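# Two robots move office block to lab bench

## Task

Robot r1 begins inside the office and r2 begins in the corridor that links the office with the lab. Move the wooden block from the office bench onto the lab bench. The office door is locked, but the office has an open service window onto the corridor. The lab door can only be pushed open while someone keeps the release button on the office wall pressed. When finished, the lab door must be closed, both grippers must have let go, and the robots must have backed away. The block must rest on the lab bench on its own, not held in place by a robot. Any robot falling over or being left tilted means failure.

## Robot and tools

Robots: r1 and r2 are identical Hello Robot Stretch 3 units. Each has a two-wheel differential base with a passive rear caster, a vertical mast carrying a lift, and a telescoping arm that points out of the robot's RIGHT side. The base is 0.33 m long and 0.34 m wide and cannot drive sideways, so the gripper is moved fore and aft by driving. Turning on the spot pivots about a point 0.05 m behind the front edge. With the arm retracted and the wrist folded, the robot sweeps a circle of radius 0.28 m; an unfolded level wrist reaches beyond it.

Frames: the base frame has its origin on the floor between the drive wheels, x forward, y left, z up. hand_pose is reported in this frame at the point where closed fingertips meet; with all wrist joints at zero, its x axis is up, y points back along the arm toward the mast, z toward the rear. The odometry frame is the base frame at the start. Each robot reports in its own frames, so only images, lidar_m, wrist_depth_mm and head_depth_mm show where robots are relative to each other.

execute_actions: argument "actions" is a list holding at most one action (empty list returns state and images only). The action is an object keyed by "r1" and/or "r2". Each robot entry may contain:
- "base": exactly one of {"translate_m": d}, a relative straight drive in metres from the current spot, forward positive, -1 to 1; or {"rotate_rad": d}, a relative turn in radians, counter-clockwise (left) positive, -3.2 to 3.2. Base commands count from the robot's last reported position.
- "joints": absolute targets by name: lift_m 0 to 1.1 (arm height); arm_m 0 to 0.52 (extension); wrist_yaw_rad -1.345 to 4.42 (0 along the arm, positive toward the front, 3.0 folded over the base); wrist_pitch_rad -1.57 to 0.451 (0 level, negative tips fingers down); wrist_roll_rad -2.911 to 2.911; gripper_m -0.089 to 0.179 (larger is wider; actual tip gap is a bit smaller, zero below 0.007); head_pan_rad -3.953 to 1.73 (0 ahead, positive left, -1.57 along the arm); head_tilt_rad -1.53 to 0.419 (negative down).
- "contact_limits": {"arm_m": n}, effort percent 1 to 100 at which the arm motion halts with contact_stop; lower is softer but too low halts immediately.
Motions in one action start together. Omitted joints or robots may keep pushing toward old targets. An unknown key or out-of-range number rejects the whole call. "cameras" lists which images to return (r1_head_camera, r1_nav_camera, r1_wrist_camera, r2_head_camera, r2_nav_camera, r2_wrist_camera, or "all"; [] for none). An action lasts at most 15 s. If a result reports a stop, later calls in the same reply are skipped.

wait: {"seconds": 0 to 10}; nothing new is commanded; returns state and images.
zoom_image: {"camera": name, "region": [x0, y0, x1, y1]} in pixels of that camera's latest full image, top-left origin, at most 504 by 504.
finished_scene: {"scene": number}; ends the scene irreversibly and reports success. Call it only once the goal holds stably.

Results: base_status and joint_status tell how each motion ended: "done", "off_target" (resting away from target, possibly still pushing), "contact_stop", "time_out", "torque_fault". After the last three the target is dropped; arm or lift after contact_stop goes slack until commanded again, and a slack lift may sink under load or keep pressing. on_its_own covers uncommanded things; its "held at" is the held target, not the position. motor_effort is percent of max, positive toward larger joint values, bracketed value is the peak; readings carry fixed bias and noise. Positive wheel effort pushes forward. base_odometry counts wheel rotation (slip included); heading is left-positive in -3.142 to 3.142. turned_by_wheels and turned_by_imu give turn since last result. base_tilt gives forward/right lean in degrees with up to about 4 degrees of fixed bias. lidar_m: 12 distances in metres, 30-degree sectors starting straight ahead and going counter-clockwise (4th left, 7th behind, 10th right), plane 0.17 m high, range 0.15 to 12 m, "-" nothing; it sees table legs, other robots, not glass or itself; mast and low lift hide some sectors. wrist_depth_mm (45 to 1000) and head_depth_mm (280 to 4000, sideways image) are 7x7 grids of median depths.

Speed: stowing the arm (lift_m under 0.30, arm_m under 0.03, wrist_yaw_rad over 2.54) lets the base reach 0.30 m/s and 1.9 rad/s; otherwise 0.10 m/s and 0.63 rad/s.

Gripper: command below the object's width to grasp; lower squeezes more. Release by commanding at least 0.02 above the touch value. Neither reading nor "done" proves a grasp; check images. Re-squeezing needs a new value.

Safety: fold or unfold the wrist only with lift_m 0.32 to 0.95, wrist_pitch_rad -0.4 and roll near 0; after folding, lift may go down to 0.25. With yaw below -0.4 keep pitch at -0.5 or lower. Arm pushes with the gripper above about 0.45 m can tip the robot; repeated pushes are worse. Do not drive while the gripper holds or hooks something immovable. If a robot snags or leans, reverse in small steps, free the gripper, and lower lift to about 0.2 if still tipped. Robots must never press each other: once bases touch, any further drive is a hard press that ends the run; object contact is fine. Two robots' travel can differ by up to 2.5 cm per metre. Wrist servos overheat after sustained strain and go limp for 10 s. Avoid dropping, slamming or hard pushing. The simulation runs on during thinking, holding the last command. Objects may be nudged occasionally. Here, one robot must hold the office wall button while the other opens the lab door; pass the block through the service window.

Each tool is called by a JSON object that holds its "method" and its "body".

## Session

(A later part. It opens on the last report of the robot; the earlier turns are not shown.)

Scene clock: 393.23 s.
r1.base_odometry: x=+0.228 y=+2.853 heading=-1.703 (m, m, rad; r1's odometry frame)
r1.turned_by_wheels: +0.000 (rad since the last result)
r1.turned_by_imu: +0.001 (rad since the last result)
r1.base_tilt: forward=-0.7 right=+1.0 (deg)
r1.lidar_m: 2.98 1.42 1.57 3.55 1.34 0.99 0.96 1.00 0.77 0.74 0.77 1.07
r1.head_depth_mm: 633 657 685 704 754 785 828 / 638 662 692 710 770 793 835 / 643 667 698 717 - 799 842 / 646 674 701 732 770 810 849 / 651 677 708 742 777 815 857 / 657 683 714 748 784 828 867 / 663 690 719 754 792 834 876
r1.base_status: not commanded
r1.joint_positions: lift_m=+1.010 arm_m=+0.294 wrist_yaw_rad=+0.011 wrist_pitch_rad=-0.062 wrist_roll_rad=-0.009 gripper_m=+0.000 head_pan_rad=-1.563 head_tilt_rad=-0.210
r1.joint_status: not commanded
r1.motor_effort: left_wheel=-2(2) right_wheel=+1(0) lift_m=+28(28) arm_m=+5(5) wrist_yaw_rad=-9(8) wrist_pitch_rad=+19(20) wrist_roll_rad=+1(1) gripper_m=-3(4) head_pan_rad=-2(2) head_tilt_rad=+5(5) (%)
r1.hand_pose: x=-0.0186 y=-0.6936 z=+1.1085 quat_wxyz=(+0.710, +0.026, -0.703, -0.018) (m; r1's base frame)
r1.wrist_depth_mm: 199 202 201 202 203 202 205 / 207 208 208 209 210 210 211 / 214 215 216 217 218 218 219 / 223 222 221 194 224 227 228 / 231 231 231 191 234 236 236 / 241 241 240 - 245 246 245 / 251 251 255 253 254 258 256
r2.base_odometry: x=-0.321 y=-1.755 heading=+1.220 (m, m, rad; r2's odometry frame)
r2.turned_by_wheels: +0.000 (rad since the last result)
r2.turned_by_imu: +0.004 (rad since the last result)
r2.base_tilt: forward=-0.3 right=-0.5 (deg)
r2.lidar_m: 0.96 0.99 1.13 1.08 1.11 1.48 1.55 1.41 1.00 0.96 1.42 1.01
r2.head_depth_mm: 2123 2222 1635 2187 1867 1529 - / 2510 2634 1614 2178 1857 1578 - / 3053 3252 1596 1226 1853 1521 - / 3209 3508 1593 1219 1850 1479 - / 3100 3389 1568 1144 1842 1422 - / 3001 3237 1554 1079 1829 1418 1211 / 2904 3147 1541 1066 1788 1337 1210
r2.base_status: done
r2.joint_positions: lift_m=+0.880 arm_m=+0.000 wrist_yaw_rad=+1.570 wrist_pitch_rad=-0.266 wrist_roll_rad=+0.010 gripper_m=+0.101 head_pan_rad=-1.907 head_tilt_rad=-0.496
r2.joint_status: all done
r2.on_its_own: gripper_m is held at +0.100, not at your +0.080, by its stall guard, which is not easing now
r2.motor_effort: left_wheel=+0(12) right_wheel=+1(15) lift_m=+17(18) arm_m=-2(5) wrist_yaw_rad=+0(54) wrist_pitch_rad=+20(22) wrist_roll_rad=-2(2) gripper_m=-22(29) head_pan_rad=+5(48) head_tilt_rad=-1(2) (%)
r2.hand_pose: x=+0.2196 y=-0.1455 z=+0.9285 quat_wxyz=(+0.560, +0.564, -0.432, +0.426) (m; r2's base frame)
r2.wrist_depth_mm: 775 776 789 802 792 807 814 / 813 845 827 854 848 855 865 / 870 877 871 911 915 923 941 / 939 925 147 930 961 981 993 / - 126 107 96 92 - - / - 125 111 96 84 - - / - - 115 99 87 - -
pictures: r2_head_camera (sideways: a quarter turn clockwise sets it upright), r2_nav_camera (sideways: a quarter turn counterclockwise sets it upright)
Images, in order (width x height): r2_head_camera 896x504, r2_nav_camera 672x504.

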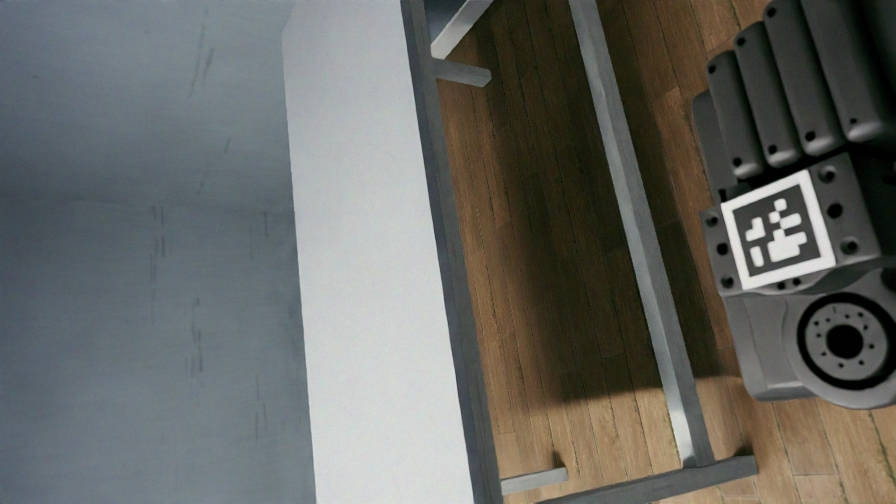

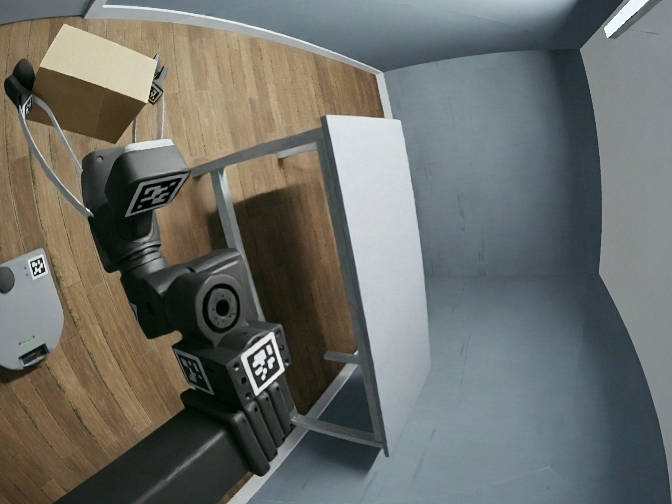

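{"method": "execute_actions", "body": {"actions": [{"r2":{"base":{"rotate_rad":0.7}},"r1":{"joints":{"arm_m":0.0}}}], "cameras": []}}

{"method": "execute_actions", "body": {"actions": [{"r2":{"base":{"translate_m":-0.6}}}], "cameras": []}}

{"method": "execute_actions", "body": {"actions": [{"r2":{"base":{"rotate_rad":-0.7},"joints":{"head_pan_rad":-1.57,"head_tilt_rad":-0.7}}}], "cameras": ["r2_head_camera","r2_nav_camera","r2_wrist_camera"]}}

Scene clock: 402.30 s.
r1.base_odometry: x=+0.228 y=+2.853 heading=-1.703 (m, m, rad; r1's odometry frame)
r1.turned_by_wheels: +0.000 (rad since the last result)
r1.turned_by_imu: -0.009 (rad since the last result)
r1.base_tilt: forward=-0.1 right=+1.9 (deg)
r1.lidar_m: 2.84 1.42 1.56 3.61 1.35 0.99 0.96 1.00 0.77 0.74 0.77 1.06
r1.head_depth_mm: 613 640 668 701 737 772 - / 616 643 672 703 735 - - / 619 648 677 696 740 - - / 624 652 683 713 752 794 836 / 627 655 687 722 758 801 849 / 632 661 694 725 766 807 855 / 637 667 698 734 773 815 860
r1.base_status: not commanded
r1.joint_positions: lift_m=+1.010 arm_m=+0.002 wrist_yaw_rad=+0.000 wrist_pitch_rad=-0.021 wrist_roll_rad=-0.009 gripper_m=+0.000 head_pan_rad=-1.563 head_tilt_rad=-0.210
r1.joint_status: all done
joint sent to its limit — the command would take r1.arm_m past its lower limit, so that joint was sent only as far as its limit.
r1.motor_effort: left_wheel=-1(5) right_wheel=+1(10) lift_m=+26(27) arm_m=-3(3) wrist_yaw_rad=+0(9) wrist_pitch_rad=+7(20) wrist_roll_rad=+1(1) gripper_m=-3(3) head_pan_rad=-2(2) head_tilt_rad=+5(6) (%)
r1.hand_pose: x=-0.0214 y=-0.4029 z=+1.1191 quat_wxyz=(+0.711, +0.008, -0.704, -0.008) (m; r1's base frame)
r1.wrist_depth_mm: 442 444 455 459 462 465 468 / 457 463 470 475 476 483 488 / 471 477 484 483 496 497 503 / 490 491 499 463 514 512 517 / 505 510 509 514 521 535 538 / 524 525 530 - 539 554 555 / 537 551 550 559 564 573 578
r2.base_odometry: x=-0.321 y=-1.755 heading=+1.920 (m, m, rad; r2's odometry frame)
r2.turned_by_wheels: +0.700 (rad since the last result)
r2.turned_by_imu: +0.705 (rad since the last result)
r2.base_tilt: forward=-0.3 right=-0.5 (deg)
r2.lidar_m: 1.05 1.09 1.08 1.17 1.57 1.56 1.20 0.97 0.95 1.21 0.97 0.96
r2.head_depth_mm: 2925 3156 3270 1058 1874 1530 - / 3023 3248 3502 1100 1813 1579 - / 2932 3272 3552 2481 1784 1485 - / 2199 2428 2751 2492 1860 1559 - / 1748 1897 2084 2223 1846 1511 - / 1452 1562 1676 1823 1777 1466 1213 / 1243 1323 1406 1505 1618 1461 1208
r2.base_status: done
r2.joint_positions: lift_m=+0.880 arm_m=+0.000 wrist_yaw_rad=+1.570 wrist_pitch_rad=-0.266 wrist_roll_rad=+0.010 gripper_m=+0.101 head_pan_rad=-1.907 head_tilt_rad=-0.496
r2.joint_status: not commanded
r2.on_its_own: gripper_m is held at +0.100, not at your +0.080, by its stall guard, which is not easing now
r2.motor_effort: left_wheel=-2(3) right_wheel=+3(5) lift_m=+18(19) arm_m=-3(3) wrist_yaw_rad=+0(1) wrist_pitch_rad=+19(19) wrist_roll_rad=-2(2) gripper_m=-23(22) head_pan_rad=+5(5) head_tilt_rad=-1(2) (%)
r2.hand_pose: x=+0.2196 y=-0.1455 z=+0.9285 quat_wxyz=(+0.560, +0.564, -0.432, +0.426) (m; r2's base frame)
r2.wrist_depth_mm: 850 - - 899 759 647 569 / 868 - - 982 796 679 596 / 910 - - - 829 715 607 / 928 - 147 995 846 729 636 / 975 126 108 96 92 743 669 / 953 125 111 96 84 749 691 / - - 115 99 86 889 710
pictures: none
No camera images: the call's "cameras" was empty. Leave "cameras" out to get every camera's image.

Scene clock: 409.47 s.
r1.base_odometry: x=+0.228 y=+2.853 heading=-1.703 (m, m, rad; r1's odometry frame)
r1.turned_by_wheels: +0.000 (rad since the last result)
r1.turned_by_imu: +0.001 (rad since the last result)
r1.base_tilt: forward=-0.2 right=+1.9 (deg)
r1.lidar_m: 2.85 1.42 1.56 3.61 1.35 0.99 0.96 0.99 0.77 0.74 0.77 1.05
r1.head_depth_mm: 613 638 668 700 735 769 - / 618 643 673 704 736 - - / 621 647 678 696 740 - - / 625 652 683 714 752 795 839 / 629 657 687 722 760 802 845 / 632 662 692 726 765 805 855 / 637 668 698 734 772 812 861
r1.base_status: not commanded
r1.joint_positions: lift_m=+1.010 arm_m=+0.002 wrist_yaw_rad=+0.000 wrist_pitch_rad=-0.021 wrist_roll_rad=-0.009 gripper_m=+0.000 head_pan_rad=-1.563 head_tilt_rad=-0.210
r1.joint_status: not commanded
r1.motor_effort: left_wheel=-1(1) right_wheel=+1(1) lift_m=+27(26) arm_m=-3(3) wrist_yaw_rad=-1(1) wrist_pitch_rad=+6(7) wrist_roll_rad=+1(1) gripper_m=-3(2) head_pan_rad=-2(3) head_tilt_rad=+6(6) (%)
r1.hand_pose: x=-0.0214 y=-0.4029 z=+1.1191 quat_wxyz=(+0.711, +0.008, -0.704, -0.008) (m; r1's base frame)
r1.wrist_depth_mm: 443 449 453 457 461 468 472 / 458 463 468 469 481 482 488 / 475 474 485 478 494 497 504 / 487 492 494 462 506 516 517 / 505 509 516 519 524 528 533 / 519 526 526 - 543 548 560 / 542 543 558 560 571 569 577
r2.base_odometry: x=-0.116 y=-2.319 heading=+1.920 (m, m, rad; r2's odometry frame)
r2.turned_by_wheels: +0.000 (rad since the last result)
r2.turned_by_imu: +0.003 (rad since the last result)
r2.base_tilt: forward=-0.3 right=-0.5 (deg)
r2.lidar_m: 1.56 1.46 1.45 1.36 1.10 1.08 0.74 0.59 0.59 0.64 1.44 1.42
r2.head_depth_mm: 2617 2846 3108 1060 781 737 - / 2706 2943 3214 1051 778 1123 - / 2814 3078 3300 1041 775 1521 - / 2900 3210 3428 1039 800 1557 - / 2597 2812 2887 1028 840 1513 - / 2162 2325 2471 1026 878 1462 1216 / 1857 1967 2076 1071 967 1196 1212
r2.base_status: done
r2.joint_positions: lift_m=+0.880 arm_m=+0.000 wrist_yaw_rad=+1.570 wrist_pitch_rad=-0.266 wrist_roll_rad=+0.010 gripper_m=+0.101 head_pan_rad=-1.907 head_tilt_rad=-0.496
r2.joint_status: not commanded
r2.on_its_own: gripper_m is held at +0.100, not at your +0.080, by its stall guard, which is not easing now
r2.motor_effort: left_wheel=-2(4) right_wheel=+2(3) lift_m=+18(19) arm_m=-3(2) wrist_yaw_rad=+0(0) wrist_pitch_rad=+20(20) wrist_roll_rad=-2(2) gripper_m=-22(22) head_pan_rad=+4(5) head_tilt_rad=-2(1) (%)
r2.hand_pose: x=+0.2196 y=-0.1455 z=+0.9285 quat_wxyz=(+0.560, +0.564, -0.432, +0.426) (m; r2's base frame)
r2.wrist_depth_mm: - - - - - - 883 / - - - - - - 918 / - - - - - - 959 / - - 147 - - - - / - 126 108 96 92 - - / - 124 111 96 84 - - / - - 115 99 86 - -
pictures: none
No camera images: the call's "cameras" was empty. Leave "cameras" out to get every camera's image.

Scene clock: 411.53 s.
r1.base_odometry: x=+0.228 y=+2.853 heading=-1.703 (m, m, rad; r1's odometry frame)
r1.turned_by_wheels: +0.000 (rad since the last result)
r1.turned_by_imu: +0.000 (rad since the last result)
r1.base_tilt: forward=-0.1 right=+1.9 (deg)
r1.lidar_m: 2.86 1.43 1.56 3.59 1.35 0.99 0.96 0.99 0.77 0.74 0.77 1.06
r1.head_depth_mm: 613 639 667 699 736 769 - / 615 642 674 706 735 - - / 621 648 679 697 738 - - / 625 653 683 713 753 793 839 / 629 657 687 722 761 800 847 / 633 661 693 725 765 808 854 / 638 667 698 731 769 814 860
r1.base_status: not commanded
r1.joint_positions: lift_m=+1.010 arm_m=+0.002 wrist_yaw_rad=+0.000 wrist_pitch_rad=-0.021 wrist_roll_rad=-0.009 gripper_m=+0.000 head_pan_rad=-1.563 head_tilt_rad=-0.210
r1.joint_status: not commanded
r1.motor_effort: left_wheel=-1(1) right_wheel=+2(1) lift_m=+27(27) arm_m=-3(3) wrist_yaw_rad=+1(0) wrist_pitch_rad=+6(7) wrist_roll_rad=+1(1) gripper_m=-2(2) head_pan_rad=-3(2) head_tilt_rad=+6(6) (%)
r1.hand_pose: x=-0.0214 y=-0.4029 z=+1.1191 quat_wxyz=(+0.711, +0.008, -0.704, -0.008) (m; r1's base frame)
r1.wrist_depth_mm: 450 443 450 457 463 466 471 / 460 460 465 469 477 481 488 / 473 478 484 485 493 494 500 / 489 487 496 467 509 514 518 / 503 512 516 517 526 539 539 / 524 527 529 - 543 551 558 / 543 544 559 561 565 571 578
r2.base_odometry: x=-0.116 y=-2.319 heading=+1.220 (m, m, rad; r2's odometry frame)
r2.turned_by_wheels: -0.700 (rad since the last result)
r2.turned_by_imu: -0.704 (rad since the last result)
r2.base_tilt: forward=-0.3 right=-0.6 (deg)
r2.lidar_m: 1.42 1.47 1.51 1.45 1.49 1.14 1.08 0.87 0.62 0.59 0.60 0.81
r2.head_depth_mm: 2690 2934 1033 793 1598 - 1095 / 2743 3064 1027 792 1608 - 1090 / 2742 3063 1022 787 1596 - 1083 / 2755 3086 1018 785 1567 1267 1082 / 2755 3068 1013 782 1540 1269 - / 2780 3005 1010 778 1533 - - / 2768 3000 1005 798 1531 1378 -
r2.base_status: done
r2.joint_positions: lift_m=+0.880 arm_m=+0.000 wrist_yaw_rad=+1.570 wrist_pitch_rad=-0.266 wrist_roll_rad=+0.010 gripper_m=+0.101 head_pan_rad=-1.577 head_tilt_rad=-0.691
r2.joint_status: all done
r2.on_its_own: gripper_m is held at +0.100, not at your +0.080, by its stall guard, which is not easing now
r2.motor_effort: left_wheel=+2(5) right_wheel=-2(4) lift_m=+19(18) arm_m=-3(3) wrist_yaw_rad=+0(0) wrist_pitch_rad=+20(20) wrist_roll_rad=-1(1) gripper_m=-22(22) head_pan_rad=+5(32) head_tilt_rad=-4(21) (%)
r2.hand_pose: x=+0.2196 y=-0.1455 z=+0.9285 quat_wxyz=(+0.560, +0.564, -0.432, +0.426) (m; r2's base frame)
r2.wrist_depth_mm: - - - - - - - / - - - - - - - / - - - - - - - / - - 147 - - - - / - 126 107 96 92 633 500 / - 125 111 96 84 653 453 / - - 115 99 86 - -
pictures: r2_head_camera (sideways: a quarter turn clockwise sets it upright), r2_nav_camera (sideways: a quarter turn counterclockwise sets it upright), r2_wrist_camera
Images, in order (width x height): r2_head_camera 896x504, r2_nav_camera 672x504, r2_wrist_camera 644x364.

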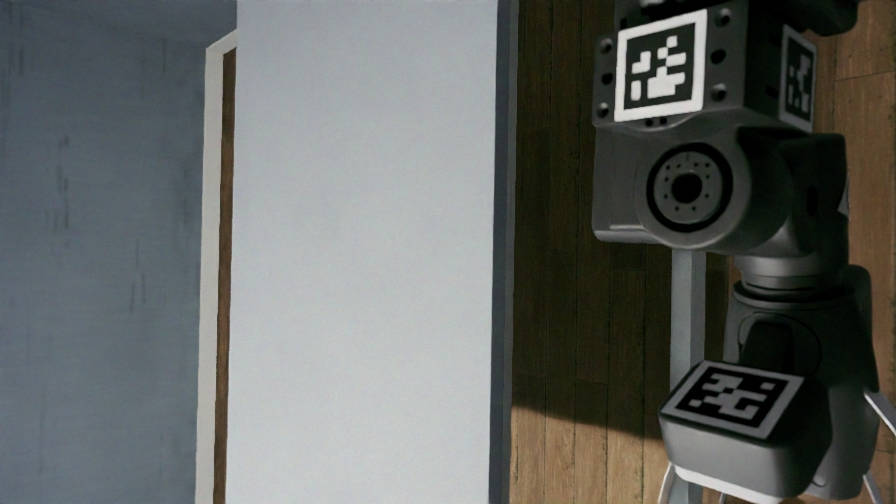

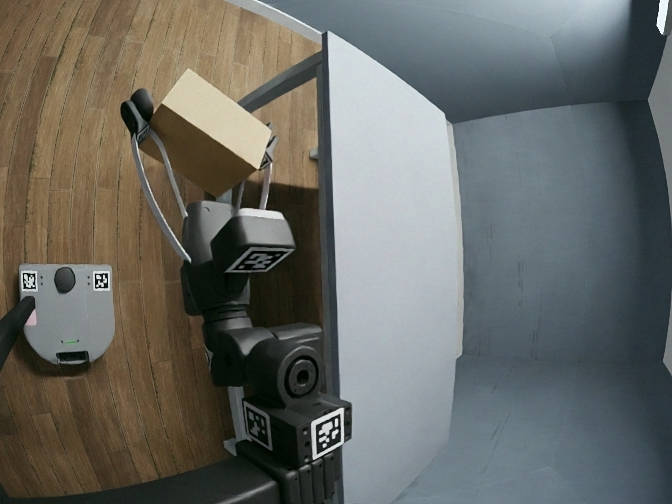

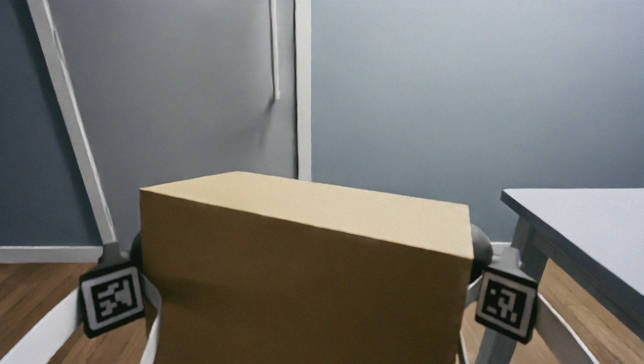

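{"method": "execute_actions", "body": {"actions": [{"r2":{"joints":{"wrist_yaw_rad":0.0}}}], "cameras": []}}

{"method": "execute_actions", "body": {"actions": [{"r2":{"joints":{"arm_m":0.4}}}], "cameras": []}}

{"method": "execute_actions", "body": {"actions": [{"r2":{"joints":{"lift_m":0.79}}}], "cameras": ["r2_head_camera","r2_wrist_camera"]}}

Scene clock: 419.30 s.
r1.base_odometry: x=+0.228 y=+2.853 heading=-1.703 (m, m, rad; r1's odometry frame)
r1.turned_by_wheels: +0.000 (rad since the last result)
r1.turned_by_imu: +0.001 (rad since the last result)
r1.base_tilt: forward=-0.2 right=+2.0 (deg)
r1.lidar_m: 2.86 1.42 1.56 3.60 1.36 0.99 0.96 1.00 0.77 0.74 0.77 1.06
r1.head_depth_mm: 614 639 667 700 734 773 - / 617 642 673 706 738 - - / 620 649 677 696 741 - - / 626 652 685 714 753 792 842 / 629 658 688 720 757 801 848 / 633 662 693 724 765 806 853 / 638 668 699 733 771 815 861
r1.base_status: not commanded
r1.joint_positions: lift_m=+1.010 arm_m=+0.002 wrist_yaw_rad=+0.000 wrist_pitch_rad=-0.021 wrist_roll_rad=-0.009 gripper_m=+0.000 head_pan_rad=-1.563 head_tilt_rad=-0.210
r1.joint_status: not commanded
r1.motor_effort: left_wheel=-1(1) right_wheel=+1(1) lift_m=+27(27) arm_m=-3(3) wrist_yaw_rad=+0(0) wrist_pitch_rad=+7(7) wrist_roll_rad=+1(1) gripper_m=-1(2) head_pan_rad=-2(2) head_tilt_rad=+6(6) (%)
r1.hand_pose: x=-0.0214 y=-0.4029 z=+1.1191 quat_wxyz=(+0.711, +0.008, -0.704, -0.008) (m; r1's base frame)
r1.wrist_depth_mm: 444 449 454 460 464 468 470 / 462 459 464 476 480 481 487 / 472 479 479 483 493 496 501 / 488 493 497 465 511 514 515 / 507 510 511 517 522 531 538 / 524 528 531 - 538 549 565 / 539 547 557 563 567 570 579
r2.base_odometry: x=-0.116 y=-2.319 heading=+1.220 (m, m, rad; r2's odometry frame)
r2.turned_by_wheels: +0.000 (rad since the last result)
r2.turned_by_imu: +0.001 (rad since the last result)
r2.base_tilt: forward=-0.3 right=-0.5 (deg)
r2.lidar_m: 1.42 1.47 1.52 1.45 1.49 1.14 1.08 0.86 0.61 0.59 0.60 0.81
r2.head_depth_mm: 2716 2971 1033 792 1598 - - / 2762 3096 1028 792 1592 - - / 2745 3062 1024 787 - - - / 2733 3062 1018 482 472 1238 1105 / 2744 3080 1012 795 1506 1244 1128 / 2785 3031 1010 779 1534 1268 1123 / 2773 3027 1004 798 1529 1266 1119
r2.base_status: not commanded
r2.joint_positions: lift_m=+0.880 arm_m=+0.000 wrist_yaw_rad=+0.003 wrist_pitch_rad=-0.266 wrist_roll_rad=+0.009 gripper_m=+0.101 head_pan_rad=-1.577 head_tilt_rad=-0.691
r2.joint_status: all done
r2.on_its_own: gripper_m is held at +0.100, not at your +0.080, by its stall guard, which is not easing now
r2.motor_effort: left_wheel=+1(3) right_wheel=-2(2) lift_m=+19(18) arm_m=-3(3) wrist_yaw_rad=-1(4) wrist_pitch_rad=+20(20) wrist_roll_rad=-2(1) gripper_m=-22(23) head_pan_rad=+5(4) head_tilt_rad=-4(4) (%)
r2.hand_pose: x=-0.0209 y=-0.3861 z=+0.9285 quat_wxyz=(+0.698, +0.094, -0.704, -0.093) (m; r2's base frame)
r2.wrist_depth_mm: - - - - - - - / - - - - - - - / - - - - - - - / 666 668 147 667 678 697 701 / 478 126 108 96 92 491 501 / 389 125 111 96 84 393 404 / - - 115 99 87 - -
pictures: none
No camera images: the call's "cameras" was empty. Leave "cameras" out to get every camera's image.

Scene clock: 423.43 s.
r1.base_odometry: x=+0.228 y=+2.853 heading=-1.703 (m, m, rad; r1's odometry frame)
r1.turned_by_wheels: +0.000 (rad since the last result)
r1.turned_by_imu: +0.000 (rad since the last result)
r1.base_tilt: forward=-0.2 right=+1.9 (deg)
r1.lidar_m: 2.86 1.43 1.56 3.60 1.35 1.00 0.96 0.99 0.77 0.74 0.77 1.05
r1.head_depth_mm: 613 638 667 701 735 771 - / 617 641 673 705 735 - - / 620 646 679 695 742 - - / 625 651 683 714 752 795 840 / 628 658 688 720 762 802 845 / 633 662 693 728 766 804 853 / 638 667 699 733 769 813 860
r1.base_status: not commanded
r1.joint_positions: lift_m=+1.010 arm_m=+0.002 wrist_yaw_rad=+0.000 wrist_pitch_rad=-0.021 wrist_roll_rad=-0.009 gripper_m=+0.000 head_pan_rad=-1.563 head_tilt_rad=-0.210
r1.joint_status: not commanded
r1.motor_effort: left_wheel=-1(1) right_wheel=+1(1) lift_m=+26(27) arm_m=-3(3) wrist_yaw_rad=+0(1) wrist_pitch_rad=+6(6) wrist_roll_rad=+1(1) gripper_m=-2(3) head_pan_rad=-2(3) head_tilt_rad=+6(5) (%)
r1.hand_pose: x=-0.0214 y=-0.4029 z=+1.1191 quat_wxyz=(+0.711, +0.008, -0.704, -0.008) (m; r1's base frame)
r1.wrist_depth_mm: 450 449 453 454 461 467 465 / 458 462 464 473 479 482 484 / 473 477 480 478 495 504 504 / 485 493 497 466 507 513 520 / 506 505 511 513 531 528 535 / 519 529 534 - 549 548 555 / 539 542 549 558 563 565 580
r2.base_odometry: x=-0.116 y=-2.319 heading=+1.220 (m, m, rad; r2's odometry frame)
r2.turned_by_wheels: +0.000 (rad since the last result)
r2.turned_by_imu: +0.001 (rad since the last result)
r2.base_tilt: forward=-0.3 right=-0.4 (deg)
r2.lidar_m: 1.42 1.47 1.52 1.45 1.49 1.13 1.08 0.86 0.62 0.59 0.60 0.81
r2.head_depth_mm: 2723 2951 1079 - - 1243 1133 / 2751 3042 948 766 1554 1256 1127 / 2760 3027 908 788 1552 1252 1129 / 2766 3053 933 783 1538 1247 1128 / 2762 3052 1013 780 1549 1245 1121 / 2774 3014 1009 778 1530 1265 1117 / 2750 3005 1002 798 1530 1269 1120
r2.base_status: not commanded
r2.joint_positions: lift_m=+0.880 arm_m=+0.400 wrist_yaw_rad=+0.001 wrist_pitch_rad=-0.266 wrist_roll_rad=+0.009 gripper_m=+0.101 head_pan_rad=-1.577 head_tilt_rad=-0.691
r2.joint_status: all done
r2.on_its_own: gripper_m is held at +0.100, not at your +0.080, by its stall guard, which is not easing now
r2.motor_effort: left_wheel=+2(2) right_wheel=-2(2) lift_m=+18(18) arm_m=+3(4) wrist_yaw_rad=-1(1) wrist_pitch_rad=+20(20) wrist_roll_rad=-1(1) gripper_m=-22(22) head_pan_rad=+4(5) head_tilt_rad=-4(4) (%)
r2.hand_pose: x=-0.0212 y=-0.7856 z=+0.9285 quat_wxyz=(+0.698, +0.094, -0.704, -0.094) (m; r2's base frame)
r2.wrist_depth_mm: - - - - - - - / - - - - - - - / - - - - - - - / 658 648 147 666 677 686 683 / 476 126 108 96 91 485 493 / 370 125 111 96 84 372 384 / 294 285 115 99 86 302 311
pictures: none
No camera images: the call's "cameras" was empty. Leave "cameras" out to get every camera's image.

Scene clock: 425.10 s.
r1.base_odometry: x=+0.228 y=+2.853 heading=-1.703 (m, m, rad; r1's odometry frame)
r1.turned_by_wheels: +0.000 (rad since the last result)
r1.turned_by_imu: +0.000 (rad since the last result)
r1.base_tilt: forward=-0.1 right=+2.0 (deg)
r1.lidar_m: 2.86 1.42 1.56 3.60 1.35 0.99 0.96 0.99 0.77 0.74 0.77 1.06
r1.head_depth_mm: 612 638 668 699 737 770 - / 615 642 672 705 736 - - / 620 649 677 696 743 - - / 624 652 682 714 753 794 838 / 629 656 687 723 760 800 846 / 631 662 691 727 765 808 853 / 636 667 699 733 770 815 861
r1.base_status: not commanded
r1.joint_positions: lift_m=+1.010 arm_m=+0.002 wrist_yaw_rad=+0.000 wrist_pitch_rad=-0.021 wrist_roll_rad=-0.009 gripper_m=+0.000 head_pan_rad=-1.563 head_tilt_rad=-0.210
r1.joint_status: not commanded
r1.motor_effort: left_wheel=-2(2) right_wheel=+1(1) lift_m=+26(27) arm_m=-3(3) wrist_yaw_rad=-1(1) wrist_pitch_rad=+6(6) wrist_roll_rad=+1(1) gripper_m=-3(3) head_pan_rad=-2(2) head_tilt_rad=+6(6) (%)
r1.hand_pose: x=-0.0214 y=-0.4029 z=+1.1191 quat_wxyz=(+0.711, +0.008, -0.704, -0.008) (m; r1's base frame)
r1.wrist_depth_mm: 445 449 453 457 460 470 471 / 457 463 464 473 479 481 487 / 473 481 481 487 489 494 499 / 486 495 501 464 513 513 524 / 504 509 513 515 524 532 538 / 517 529 528 - 544 552 555 / 541 541 561 554 565 567 578
r2.base_odometry: x=-0.116 y=-2.319 heading=+1.220 (m, m, rad; r2's odometry frame)
r2.turned_by_wheels: +0.000 (rad since the last result)
r2.turned_by_imu: +0.000 (rad since the last result)
r2.base_tilt: forward=-0.2 right=-0.5 (deg)
r2.lidar_m: 1.42 1.48 1.52 1.45 1.49 1.14 1.08 0.86 0.61 0.59 0.60 0.81
r2.head_depth_mm: 2701 2937 1030 808 1606 - - / 2757 3059 1101 - 1506 1252 1133 / 2744 3070 1117 762 1545 1249 1127 / 2761 3079 1060 771 1536 1247 1126 / 2765 3084 1012 783 1543 1244 1126 / 2765 3007 1006 778 1541 1267 1123 / 2760 2986 1001 798 1537 1266 1119
r2.base_status: not commanded
r2.joint_positions: lift_m=+0.790 arm_m=+0.400 wrist_yaw_rad=+0.001 wrist_pitch_rad=-0.265 wrist_roll_rad=+0.009 gripper_m=+0.101 head_pan_rad=-1.577 head_tilt_rad=-0.691
r2.joint_status: all done
r2.on_its_own: gripper_m is held at +0.100, not at your +0.080, by its stall guard, which is not easing now
r2.motor_effort: left_wheel=+2(2) right_wheel=-2(2) lift_m=+16(17) arm_m=+3(2) wrist_yaw_rad=-1(1) wrist_pitch_rad=+19(20) wrist_roll_rad=-1(1) gripper_m=-22(22) head_pan_rad=+4(4) head_tilt_rad=-4(3) (%)
r2.hand_pose: x=-0.0212 y=-0.7856 z=+0.8387 quat_wxyz=(+0.698, +0.094, -0.704, -0.094) (m; r2's base frame)
r2.wrist_depth_mm: - - - - - - - / - - - - - - - / - - - - - - - / 430 433 148 435 446 448 451 / 314 126 108 96 92 324 327 / 251 125 111 96 84 247 254 / 195 189 115 99 86 200 208
pictures: r2_head_camera (sideways: a quarter turn clockwise sets it upright), r2_wrist_camera
Images, in order (width x height): r2_head_camera 896x504, r2_wrist_camera 644x364.

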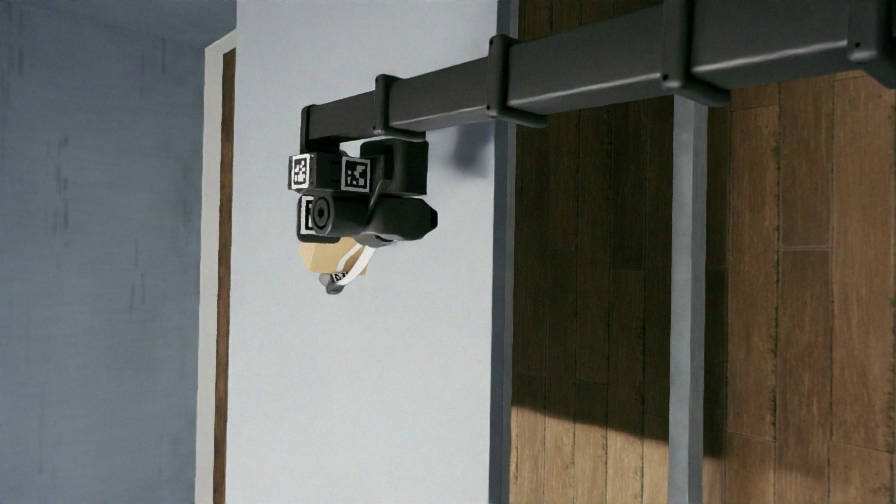

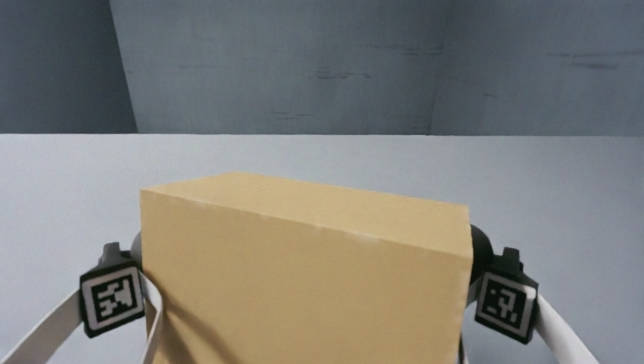

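{"method": "execute_actions", "body": {"actions": [{"r2":{"joints":{"lift_m":0.748}}}], "cameras": ["r2_wrist_camera"]}}

{"method": "execute_actions", "body": {"actions": [{"r2":{"joints":{"gripper_m":0.179}}}], "cameras": ["r2_wrist_camera"]}}

{"method": "execute_actions", "body": {"actions": [{"r2":{"joints":{"arm_m":0.0,"lift_m":0.8}}}], "cameras": ["r2_wrist_camera","r2_head_camera","r2_nav_camera"]}}

Scene clock: 428.83 s.
r1.base_odometry: x=+0.228 y=+2.853 heading=-1.703 (m, m, rad; r1's odometry frame)
r1.turned_by_wheels: +0.000 (rad since the last result)
r1.turned_by_imu: +0.000 (rad since the last result)
r1.base_tilt: forward=-0.1 right=+1.9 (deg)
r1.lidar_m: 2.85 1.43 1.56 3.60 1.35 0.99 0.96 1.00 0.77 0.74 0.77 1.06
r1.head_depth_mm: 613 641 668 700 734 771 - / 617 643 672 705 736 - - / 621 648 678 695 740 - - / 624 652 683 712 752 793 840 / 630 656 687 722 760 802 845 / 633 661 693 727 765 806 854 / 636 665 698 731 770 815 859
r1.base_status: not commanded
r1.joint_positions: lift_m=+1.010 arm_m=+0.002 wrist_yaw_rad=+0.000 wrist_pitch_rad=-0.021 wrist_roll_rad=-0.009 gripper_m=+0.000 head_pan_rad=-1.563 head_tilt_rad=-0.210
r1.joint_status: not commanded
r1.motor_effort: left_wheel=-2(2) right_wheel=+1(1) lift_m=+27(27) arm_m=-3(3) wrist_yaw_rad=+1(1) wrist_pitch_rad=+7(6) wrist_roll_rad=+1(1) gripper_m=-3(2) head_pan_rad=-2(2) head_tilt_rad=+6(6) (%)
r1.hand_pose: x=-0.0214 y=-0.4029 z=+1.1191 quat_wxyz=(+0.711, +0.008, -0.704, -0.008) (m; r1's base frame)
r1.wrist_depth_mm: 446 444 452 457 462 467 469 / 456 466 471 470 475 481 482 / 474 477 483 482 491 496 504 / 487 496 497 466 509 514 516 / 504 513 511 519 524 532 535 / 522 526 531 - 539 554 555 / 541 543 559 559 562 570 578
r2.base_odometry: x=-0.116 y=-2.319 heading=+1.220 (m, m, rad; r2's odometry frame)
r2.turned_by_wheels: +0.000 (rad since the last result)
r2.turned_by_imu: +0.001 (rad since the last result)
r2.base_tilt: forward=-0.3 right=-0.5 (deg)
r2.lidar_m: 1.42 1.47 1.52 1.45 1.49 1.14 1.09 0.87 0.61 0.59 0.60 0.81
r2.head_depth_mm: 2701 2966 1032 793 1565 1378 - / 2758 3062 1029 805 - 1247 1121 / 2777 3077 1095 737 1545 1250 1129 / 2732 3041 1064 757 1547 1246 1126 / 2788 3031 1017 780 1537 1246 1124 / 2733 3014 1006 778 1540 1270 1118 / 2754 3023 999 797 1532 1268 1119
r2.base_status: not commanded
r2.joint_positions: lift_m=+0.748 arm_m=+0.400 wrist_yaw_rad=+0.001 wrist_pitch_rad=-0.257 wrist_roll_rad=+0.009 gripper_m=+0.101 head_pan_rad=-1.577 head_tilt_rad=-0.691
r2.joint_status: all done
r2.on_its_own: gripper_m is held at +0.100, not at your +0.080, by its stall guard, which is not easing now
r2.motor_effort: left_wheel=+2(2) right_wheel=-2(2) lift_m=+16(16) arm_m=+2(3) wrist_yaw_rad=-1(1) wrist_pitch_rad=+16(19) wrist_roll_rad=-1(1) gripper_m=-22(22) head_pan_rad=+5(5) head_tilt_rad=-3(3) (%)
r2.hand_pose: x=-0.0212 y=-0.7863 z=+0.7987 quat_wxyz=(+0.698, +0.091, -0.704, -0.091) (m; r2's base frame)
r2.wrist_depth_mm: - - - - - - - / - - - - - - - / 547 559 558 568 580 593 598 / 338 339 134 137 350 353 356 / 244 121 105 94 95 252 254 / 198 125 110 93 81 187 197 / - 147 119 100 86 154 160
pictures: r2_wrist_camera
Images, in order (width x height): r2_wrist_camera 644x364.

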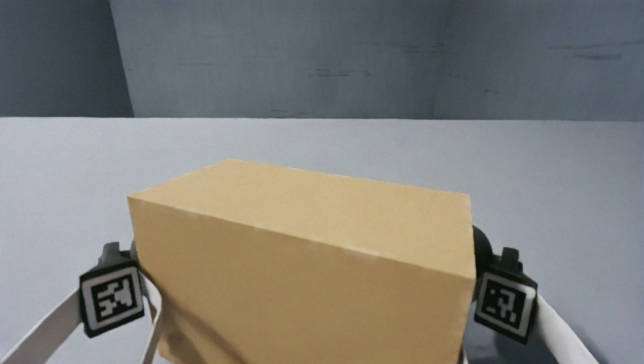

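Scene clock: 430.10 s.
r1.base_odometry: x=+0.228 y=+2.853 heading=-1.703 (m, m, rad; r1's odometry frame)
r1.turned_by_wheels: +0.000 (rad since the last result)
r1.turned_by_imu: +0.000 (rad since the last result)
r1.base_tilt: forward=-0.1 right=+1.9 (deg)
r1.lidar_m: 2.85 1.42 1.56 3.60 1.35 0.99 0.96 0.99 0.77 0.74 0.77 1.06
r1.head_depth_mm: 614 639 668 700 733 770 - / 616 644 672 704 734 - - / 621 648 678 698 740 - - / 625 654 681 715 754 795 840 / 630 657 688 722 759 801 845 / 632 660 694 726 764 806 852 / 637 668 699 734 773 813 859
r1.base_status: not commanded
r1.joint_positions: lift_m=+1.010 arm_m=+0.002 wrist_yaw_rad=+0.000 wrist_pitch_rad=-0.021 wrist_roll_rad=-0.009 gripper_m=+0.000 head_pan_rad=-1.563 head_tilt_rad=-0.210
r1.joint_status: not commanded
r1.motor_effort: left_wheel=-1(1) right_wheel=+1(1) lift_m=+26(27) arm_m=-3(3) wrist_yaw_rad=+0(1) wrist_pitch_rad=+6(7) wrist_roll_rad=+1(1) gripper_m=-3(3) head_pan_rad=-2(3) head_tilt_rad=+5(5) (%)
r1.hand_pose: x=-0.0214 y=-0.4029 z=+1.1191 quat_wxyz=(+0.711, +0.008, -0.704, -0.008) (m; r1's base frame)
r1.wrist_depth_mm: 450 448 454 458 460 467 469 / 459 458 470 471 476 481 483 / 473 477 479 482 488 499 500 / 490 492 503 468 509 507 523 / 505 509 511 516 520 528 541 / 522 526 527 - 544 553 556 / 545 544 552 553 563 569 579
r2.base_odometry: x=-0.116 y=-2.319 heading=+1.220 (m, m, rad; r2's odometry frame)
r2.turned_by_wheels: +0.000 (rad since the last result)
r2.turned_by_imu: +0.000 (rad since the last result)
r2.base_tilt: forward=-0.3 right=-0.5 (deg)
r2.lidar_m: 1.42 1.47 1.51 1.45 1.49 1.14 1.08 0.86 0.61 0.59 0.60 0.80
r2.head_depth_mm: 2717 2968 1031 794 1554 1376 - / 2719 3039 1048 803 - 1250 1122 / 2795 3073 1073 738 1547 1250 1130 / 2776 3085 1059 760 1544 1247 1133 / 2772 3036 1009 779 1535 1244 1126 / 2774 3032 1004 779 1536 1267 1120 / 2765 3025 999 797 1528 1261 1120
r2.base_status: not commanded
r2.joint_positions: lift_m=+0.748 arm_m=+0.400 wrist_yaw_rad=+0.001 wrist_pitch_rad=-0.242 wrist_roll_rad=+0.009 gripper_m=+0.179 head_pan_rad=-1.577 head_tilt_rad=-0.691
r2.joint_status: all done
r2.motor_effort: left_wheel=+1(1) right_wheel=-1(1) lift_m=+16(15) arm_m=+3(3) wrist_yaw_rad=-1(1) wrist_pitch_rad=+10(16) wrist_roll_rad=-1(1) gripper_m=+0(92) head_pan_rad=+4(5) head_tilt_rad=-4(5) (%)
r2.hand_pose: x=-0.0212 y=-0.7876 z=+0.8022 quat_wxyz=(+0.699, +0.086, -0.705, -0.086) (m; r2's base frame)
r2.wrist_depth_mm: - - - - - - - / - - - - - - - / 592 598 615 610 621 647 651 / 353 357 149 365 366 371 372 / 254 118 106 107 108 262 263 / - 124 107 91 83 138 203 / 155 150 117 97 84 158 168
pictures: r2_wrist_camera
Images, in order (width x height): r2_wrist_camera 644x364.

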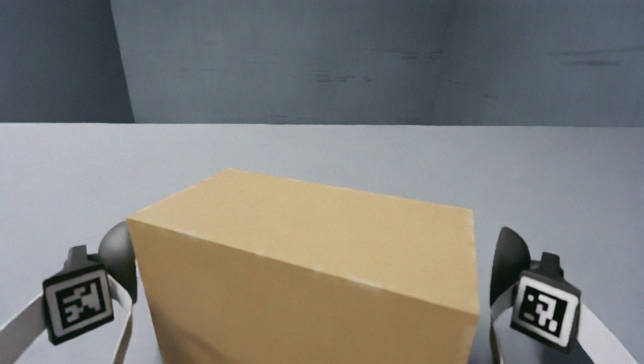

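Scene clock: 434.23 s.
r1.base_odometry: x=+0.228 y=+2.853 heading=-1.703 (m, m, rad; r1's odometry frame)
r1.turned_by_wheels: +0.000 (rad since the last result)
r1.turned_by_imu: +0.000 (rad since the last result)
r1.base_tilt: forward=-0.1 right=+1.9 (deg)
r1.lidar_m: 2.86 1.42 1.56 3.60 1.35 0.99 0.96 1.00 0.76 0.74 0.77 1.06
r1.head_depth_mm: 614 637 669 699 735 771 - / 616 643 672 706 732 - - / 619 648 677 696 739 - - / 625 653 683 714 752 796 840 / 627 657 687 722 758 799 844 / 632 662 692 727 761 807 853 / 637 665 700 732 773 814 861
r1.base_status: not commanded
r1.joint_positions: lift_m=+1.010 arm_m=+0.002 wrist_yaw_rad=+0.000 wrist_pitch_rad=-0.021 wrist_roll_rad=-0.009 gripper_m=+0.000 head_pan_rad=-1.563 head_tilt_rad=-0.210
r1.joint_status: not commanded
r1.motor_effort: left_wheel=-1(2) right_wheel=+1(1) lift_m=+26(27) arm_m=-3(3) wrist_yaw_rad=+0(1) wrist_pitch_rad=+6(6) wrist_roll_rad=+1(1) gripper_m=-2(2) head_pan_rad=-3(2) head_tilt_rad=+5(6) (%)
r1.hand_pose: x=-0.0214 y=-0.4029 z=+1.1191 quat_wxyz=(+0.711, +0.008, -0.704, -0.008) (m; r1's base frame)
r1.wrist_depth_mm: 446 450 456 457 461 471 472 / 455 462 471 472 479 486 487 / 476 478 482 485 491 496 500 / 488 492 496 467 510 515 520 / 502 503 509 520 524 531 533 / 522 530 526 - 543 551 557 / 542 545 554 561 568 569 581
r2.base_odometry: x=-0.116 y=-2.319 heading=+1.220 (m, m, rad; r2's odometry frame)
r2.turned_by_wheels: +0.000 (rad since the last result)
r2.turned_by_imu: +0.001 (rad since the last result)
r2.base_tilt: forward=-0.2 right=-0.5 (deg)
r2.lidar_m: 1.42 1.47 1.52 1.45 1.49 1.14 1.09 0.87 0.62 0.59 0.60 0.81
r2.head_depth_mm: 2688 2957 1032 793 1562 1274 - / 2754 3100 1029 789 1560 1372 - / 2742 3083 1021 787 1591 - - / 2766 3059 1020 785 1576 1271 1124 / 2764 3060 1013 781 1542 1244 1127 / 2764 2994 1007 780 1534 1266 1122 / 2777 3035 1006 798 1523 1264 1121
r2.base_status: not commanded
r2.joint_positions: lift_m=+0.800 arm_m=+0.000 wrist_yaw_rad=+0.001 wrist_pitch_rad=-0.241 wrist_roll_rad=+0.009 gripper_m=+0.179 head_pan_rad=-1.577 head_tilt_rad=-0.691
r2.joint_status: all done
r2.motor_effort: left_wheel=+2(2) right_wheel=-1(2) lift_m=+34(33) arm_m=-4(3) wrist_yaw_rad=+0(1) wrist_pitch_rad=+9(10) wrist_roll_rad=-1(1) gripper_m=+0(0) head_pan_rad=+4(4) head_tilt_rad=-3(3) (%)
r2.hand_pose: x=-0.0212 y=-0.3884 z=+0.8536 quat_wxyz=(+0.699, +0.085, -0.705, -0.085) (m; r2's base frame)
r2.wrist_depth_mm: - - - - - - - / - - - - - - - / - 842 869 518 872 907 - / 493 497 502 495 513 521 521 / 353 353 356 360 361 363 366 / - - - - - - - / - - - - - - -
pictures: r2_head_camera (sideways: a quarter turn clockwise sets it upright), r2_nav_camera (sideways: a quarter turn counterclockwise sets it upright), r2_wrist_camera
Images, in order (width x height): r2_head_camera 896x504, r2_nav_camera 672x504, r2_wrist_camera 644x364.

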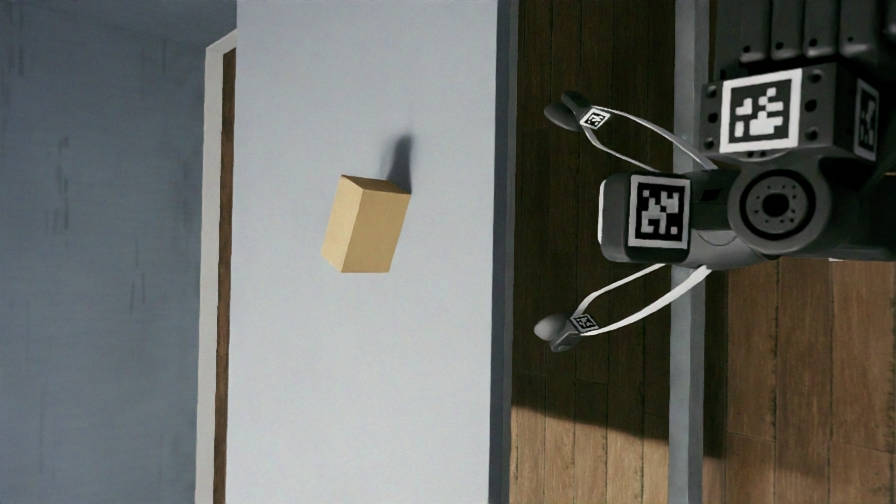

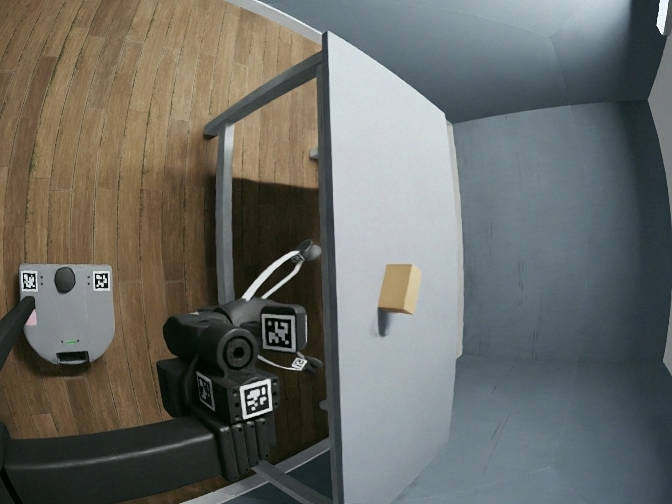

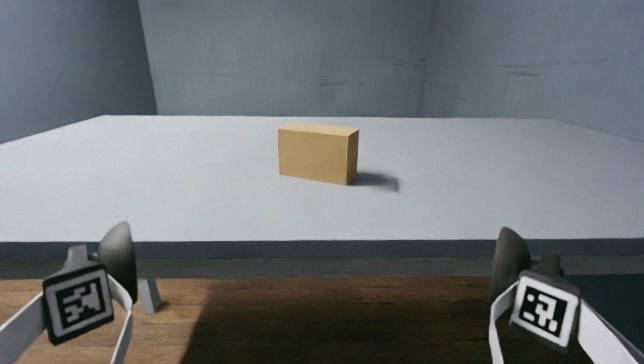

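Check the door is shut.

{"method": "execute_actions", "body": {"actions": [{"r2":{"joints":{"head_pan_rad":0.2,"head_tilt_rad":-0.4}}}], "cameras": ["r2_head_camera"]}}

Scene clock: 436.83 s.
r1.base_odometry: x=+0.228 y=+2.853 heading=-1.703 (m, m, rad; r1's odometry frame)
r1.turned_by_wheels: +0.000 (rad since the last result)
r1.turned_by_imu: +0.000 (rad since the last result)
r1.base_tilt: forward=-0.2 right=+1.9 (deg)
r1.lidar_m: 2.85 1.42 1.56 3.60 1.35 0.99 0.96 0.99 0.77 0.74 0.77 1.06
r1.head_depth_mm: 613 639 669 700 737 769 - / 616 643 671 705 736 - - / 620 648 680 698 742 - - / 624 652 684 713 754 794 838 / 628 658 689 723 759 801 845 / 633 663 692 727 765 807 855 / 637 664 702 731 770 815 861
r1.base_status: not commanded
r1.joint_positions: lift_m=+1.010 arm_m=+0.002 wrist_yaw_rad=+0.000 wrist_pitch_rad=-0.021 wrist_roll_rad=-0.009 gripper_m=+0.000 head_pan_rad=-1.563 head_tilt_rad=-0.210
r1.joint_status: not commanded
r1.motor_effort: left_wheel=-2(2) right_wheel=+1(1) lift_m=+26(27) arm_m=-3(3) wrist_yaw_rad=+0(0) wrist_pitch_rad=+6(7) wrist_roll_rad=+1(1) gripper_m=-2(2) head_pan_rad=-2(3) head_tilt_rad=+5(6) (%)
r1.hand_pose: x=-0.0214 y=-0.4029 z=+1.1191 quat_wxyz=(+0.711, +0.008, -0.704, -0.008) (m; r1's base frame)
r1.wrist_depth_mm: 444 451 451 459 462 462 470 / 460 461 465 472 475 481 487 / 470 476 485 482 494 493 499 / 488 492 495 468 509 517 523 / 503 511 511 513 520 529 539 / 524 527 531 - 539 546 553 / 544 542 558 563 561 572 579
r2.base_odometry: x=-0.116 y=-2.319 heading=+1.220 (m, m, rad; r2's odometry frame)
r2.turned_by_wheels: +0.000 (rad since the last result)
r2.turned_by_imu: +0.001 (rad since the last result)
r2.base_tilt: forward=-0.3 right=-0.5 (deg)
r2.lidar_m: 1.43 1.47 1.52 1.45 1.49 1.14 1.09 0.86 0.62 0.59 0.60 0.80
r2.head_depth_mm: 1126 1209 1320 1437 1581 1607 1303 / 1153 1230 1339 1472 1628 1601 1301 / 1177 1264 1377 1508 1675 1592 1295 / 1196 1300 1406 1551 1717 1586 1294 / 1226 1325 1441 1588 1764 1586 1285 / 1244 1350 1478 1633 1808 1567 1280 / 1272 1386 1513 1668 1854 1564 1274
r2.base_status: not commanded
r2.joint_positions: lift_m=+0.800 arm_m=+0.000 wrist_yaw_rad=+0.001 wrist_pitch_rad=-0.241 wrist_roll_rad=+0.009 gripper_m=+0.179 head_pan_rad=+0.193 head_tilt_rad=-0.409
r2.joint_status: all done
r2.motor_effort: left_wheel=+2(2) right_wheel=-1(1) lift_m=+35(35) arm_m=-4(3) wrist_yaw_rad=+0(1) wrist_pitch_rad=+9(9) wrist_roll_rad=-1(1) gripper_m=+0(0) head_pan_rad=+4(47) head_tilt_rad=+4(18) (%)
r2.hand_pose: x=-0.0212 y=-0.3884 z=+0.8536 quat_wxyz=(+0.699, +0.085, -0.705, -0.085) (m; r2's base frame)
r2.wrist_depth_mm: - - - - - - - / - - - - - - - / - 831 846 513 871 911 - / 491 499 505 490 515 515 526 / 350 354 359 358 362 367 366 / - - - - - - - / - - - - - - -
pictures: r2_head_camera (sideways: a quarter turn clockwise sets it upright)
Images, in order (width x height): r2_head_camera 896x504.

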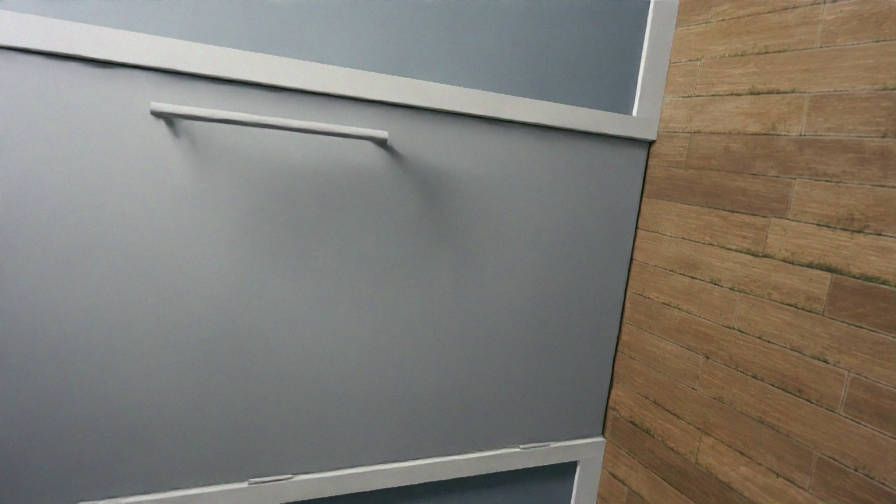

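Shut.

{"method": "finished_scene", "body": {"scene": 1}}

The scene is finished: the task was done.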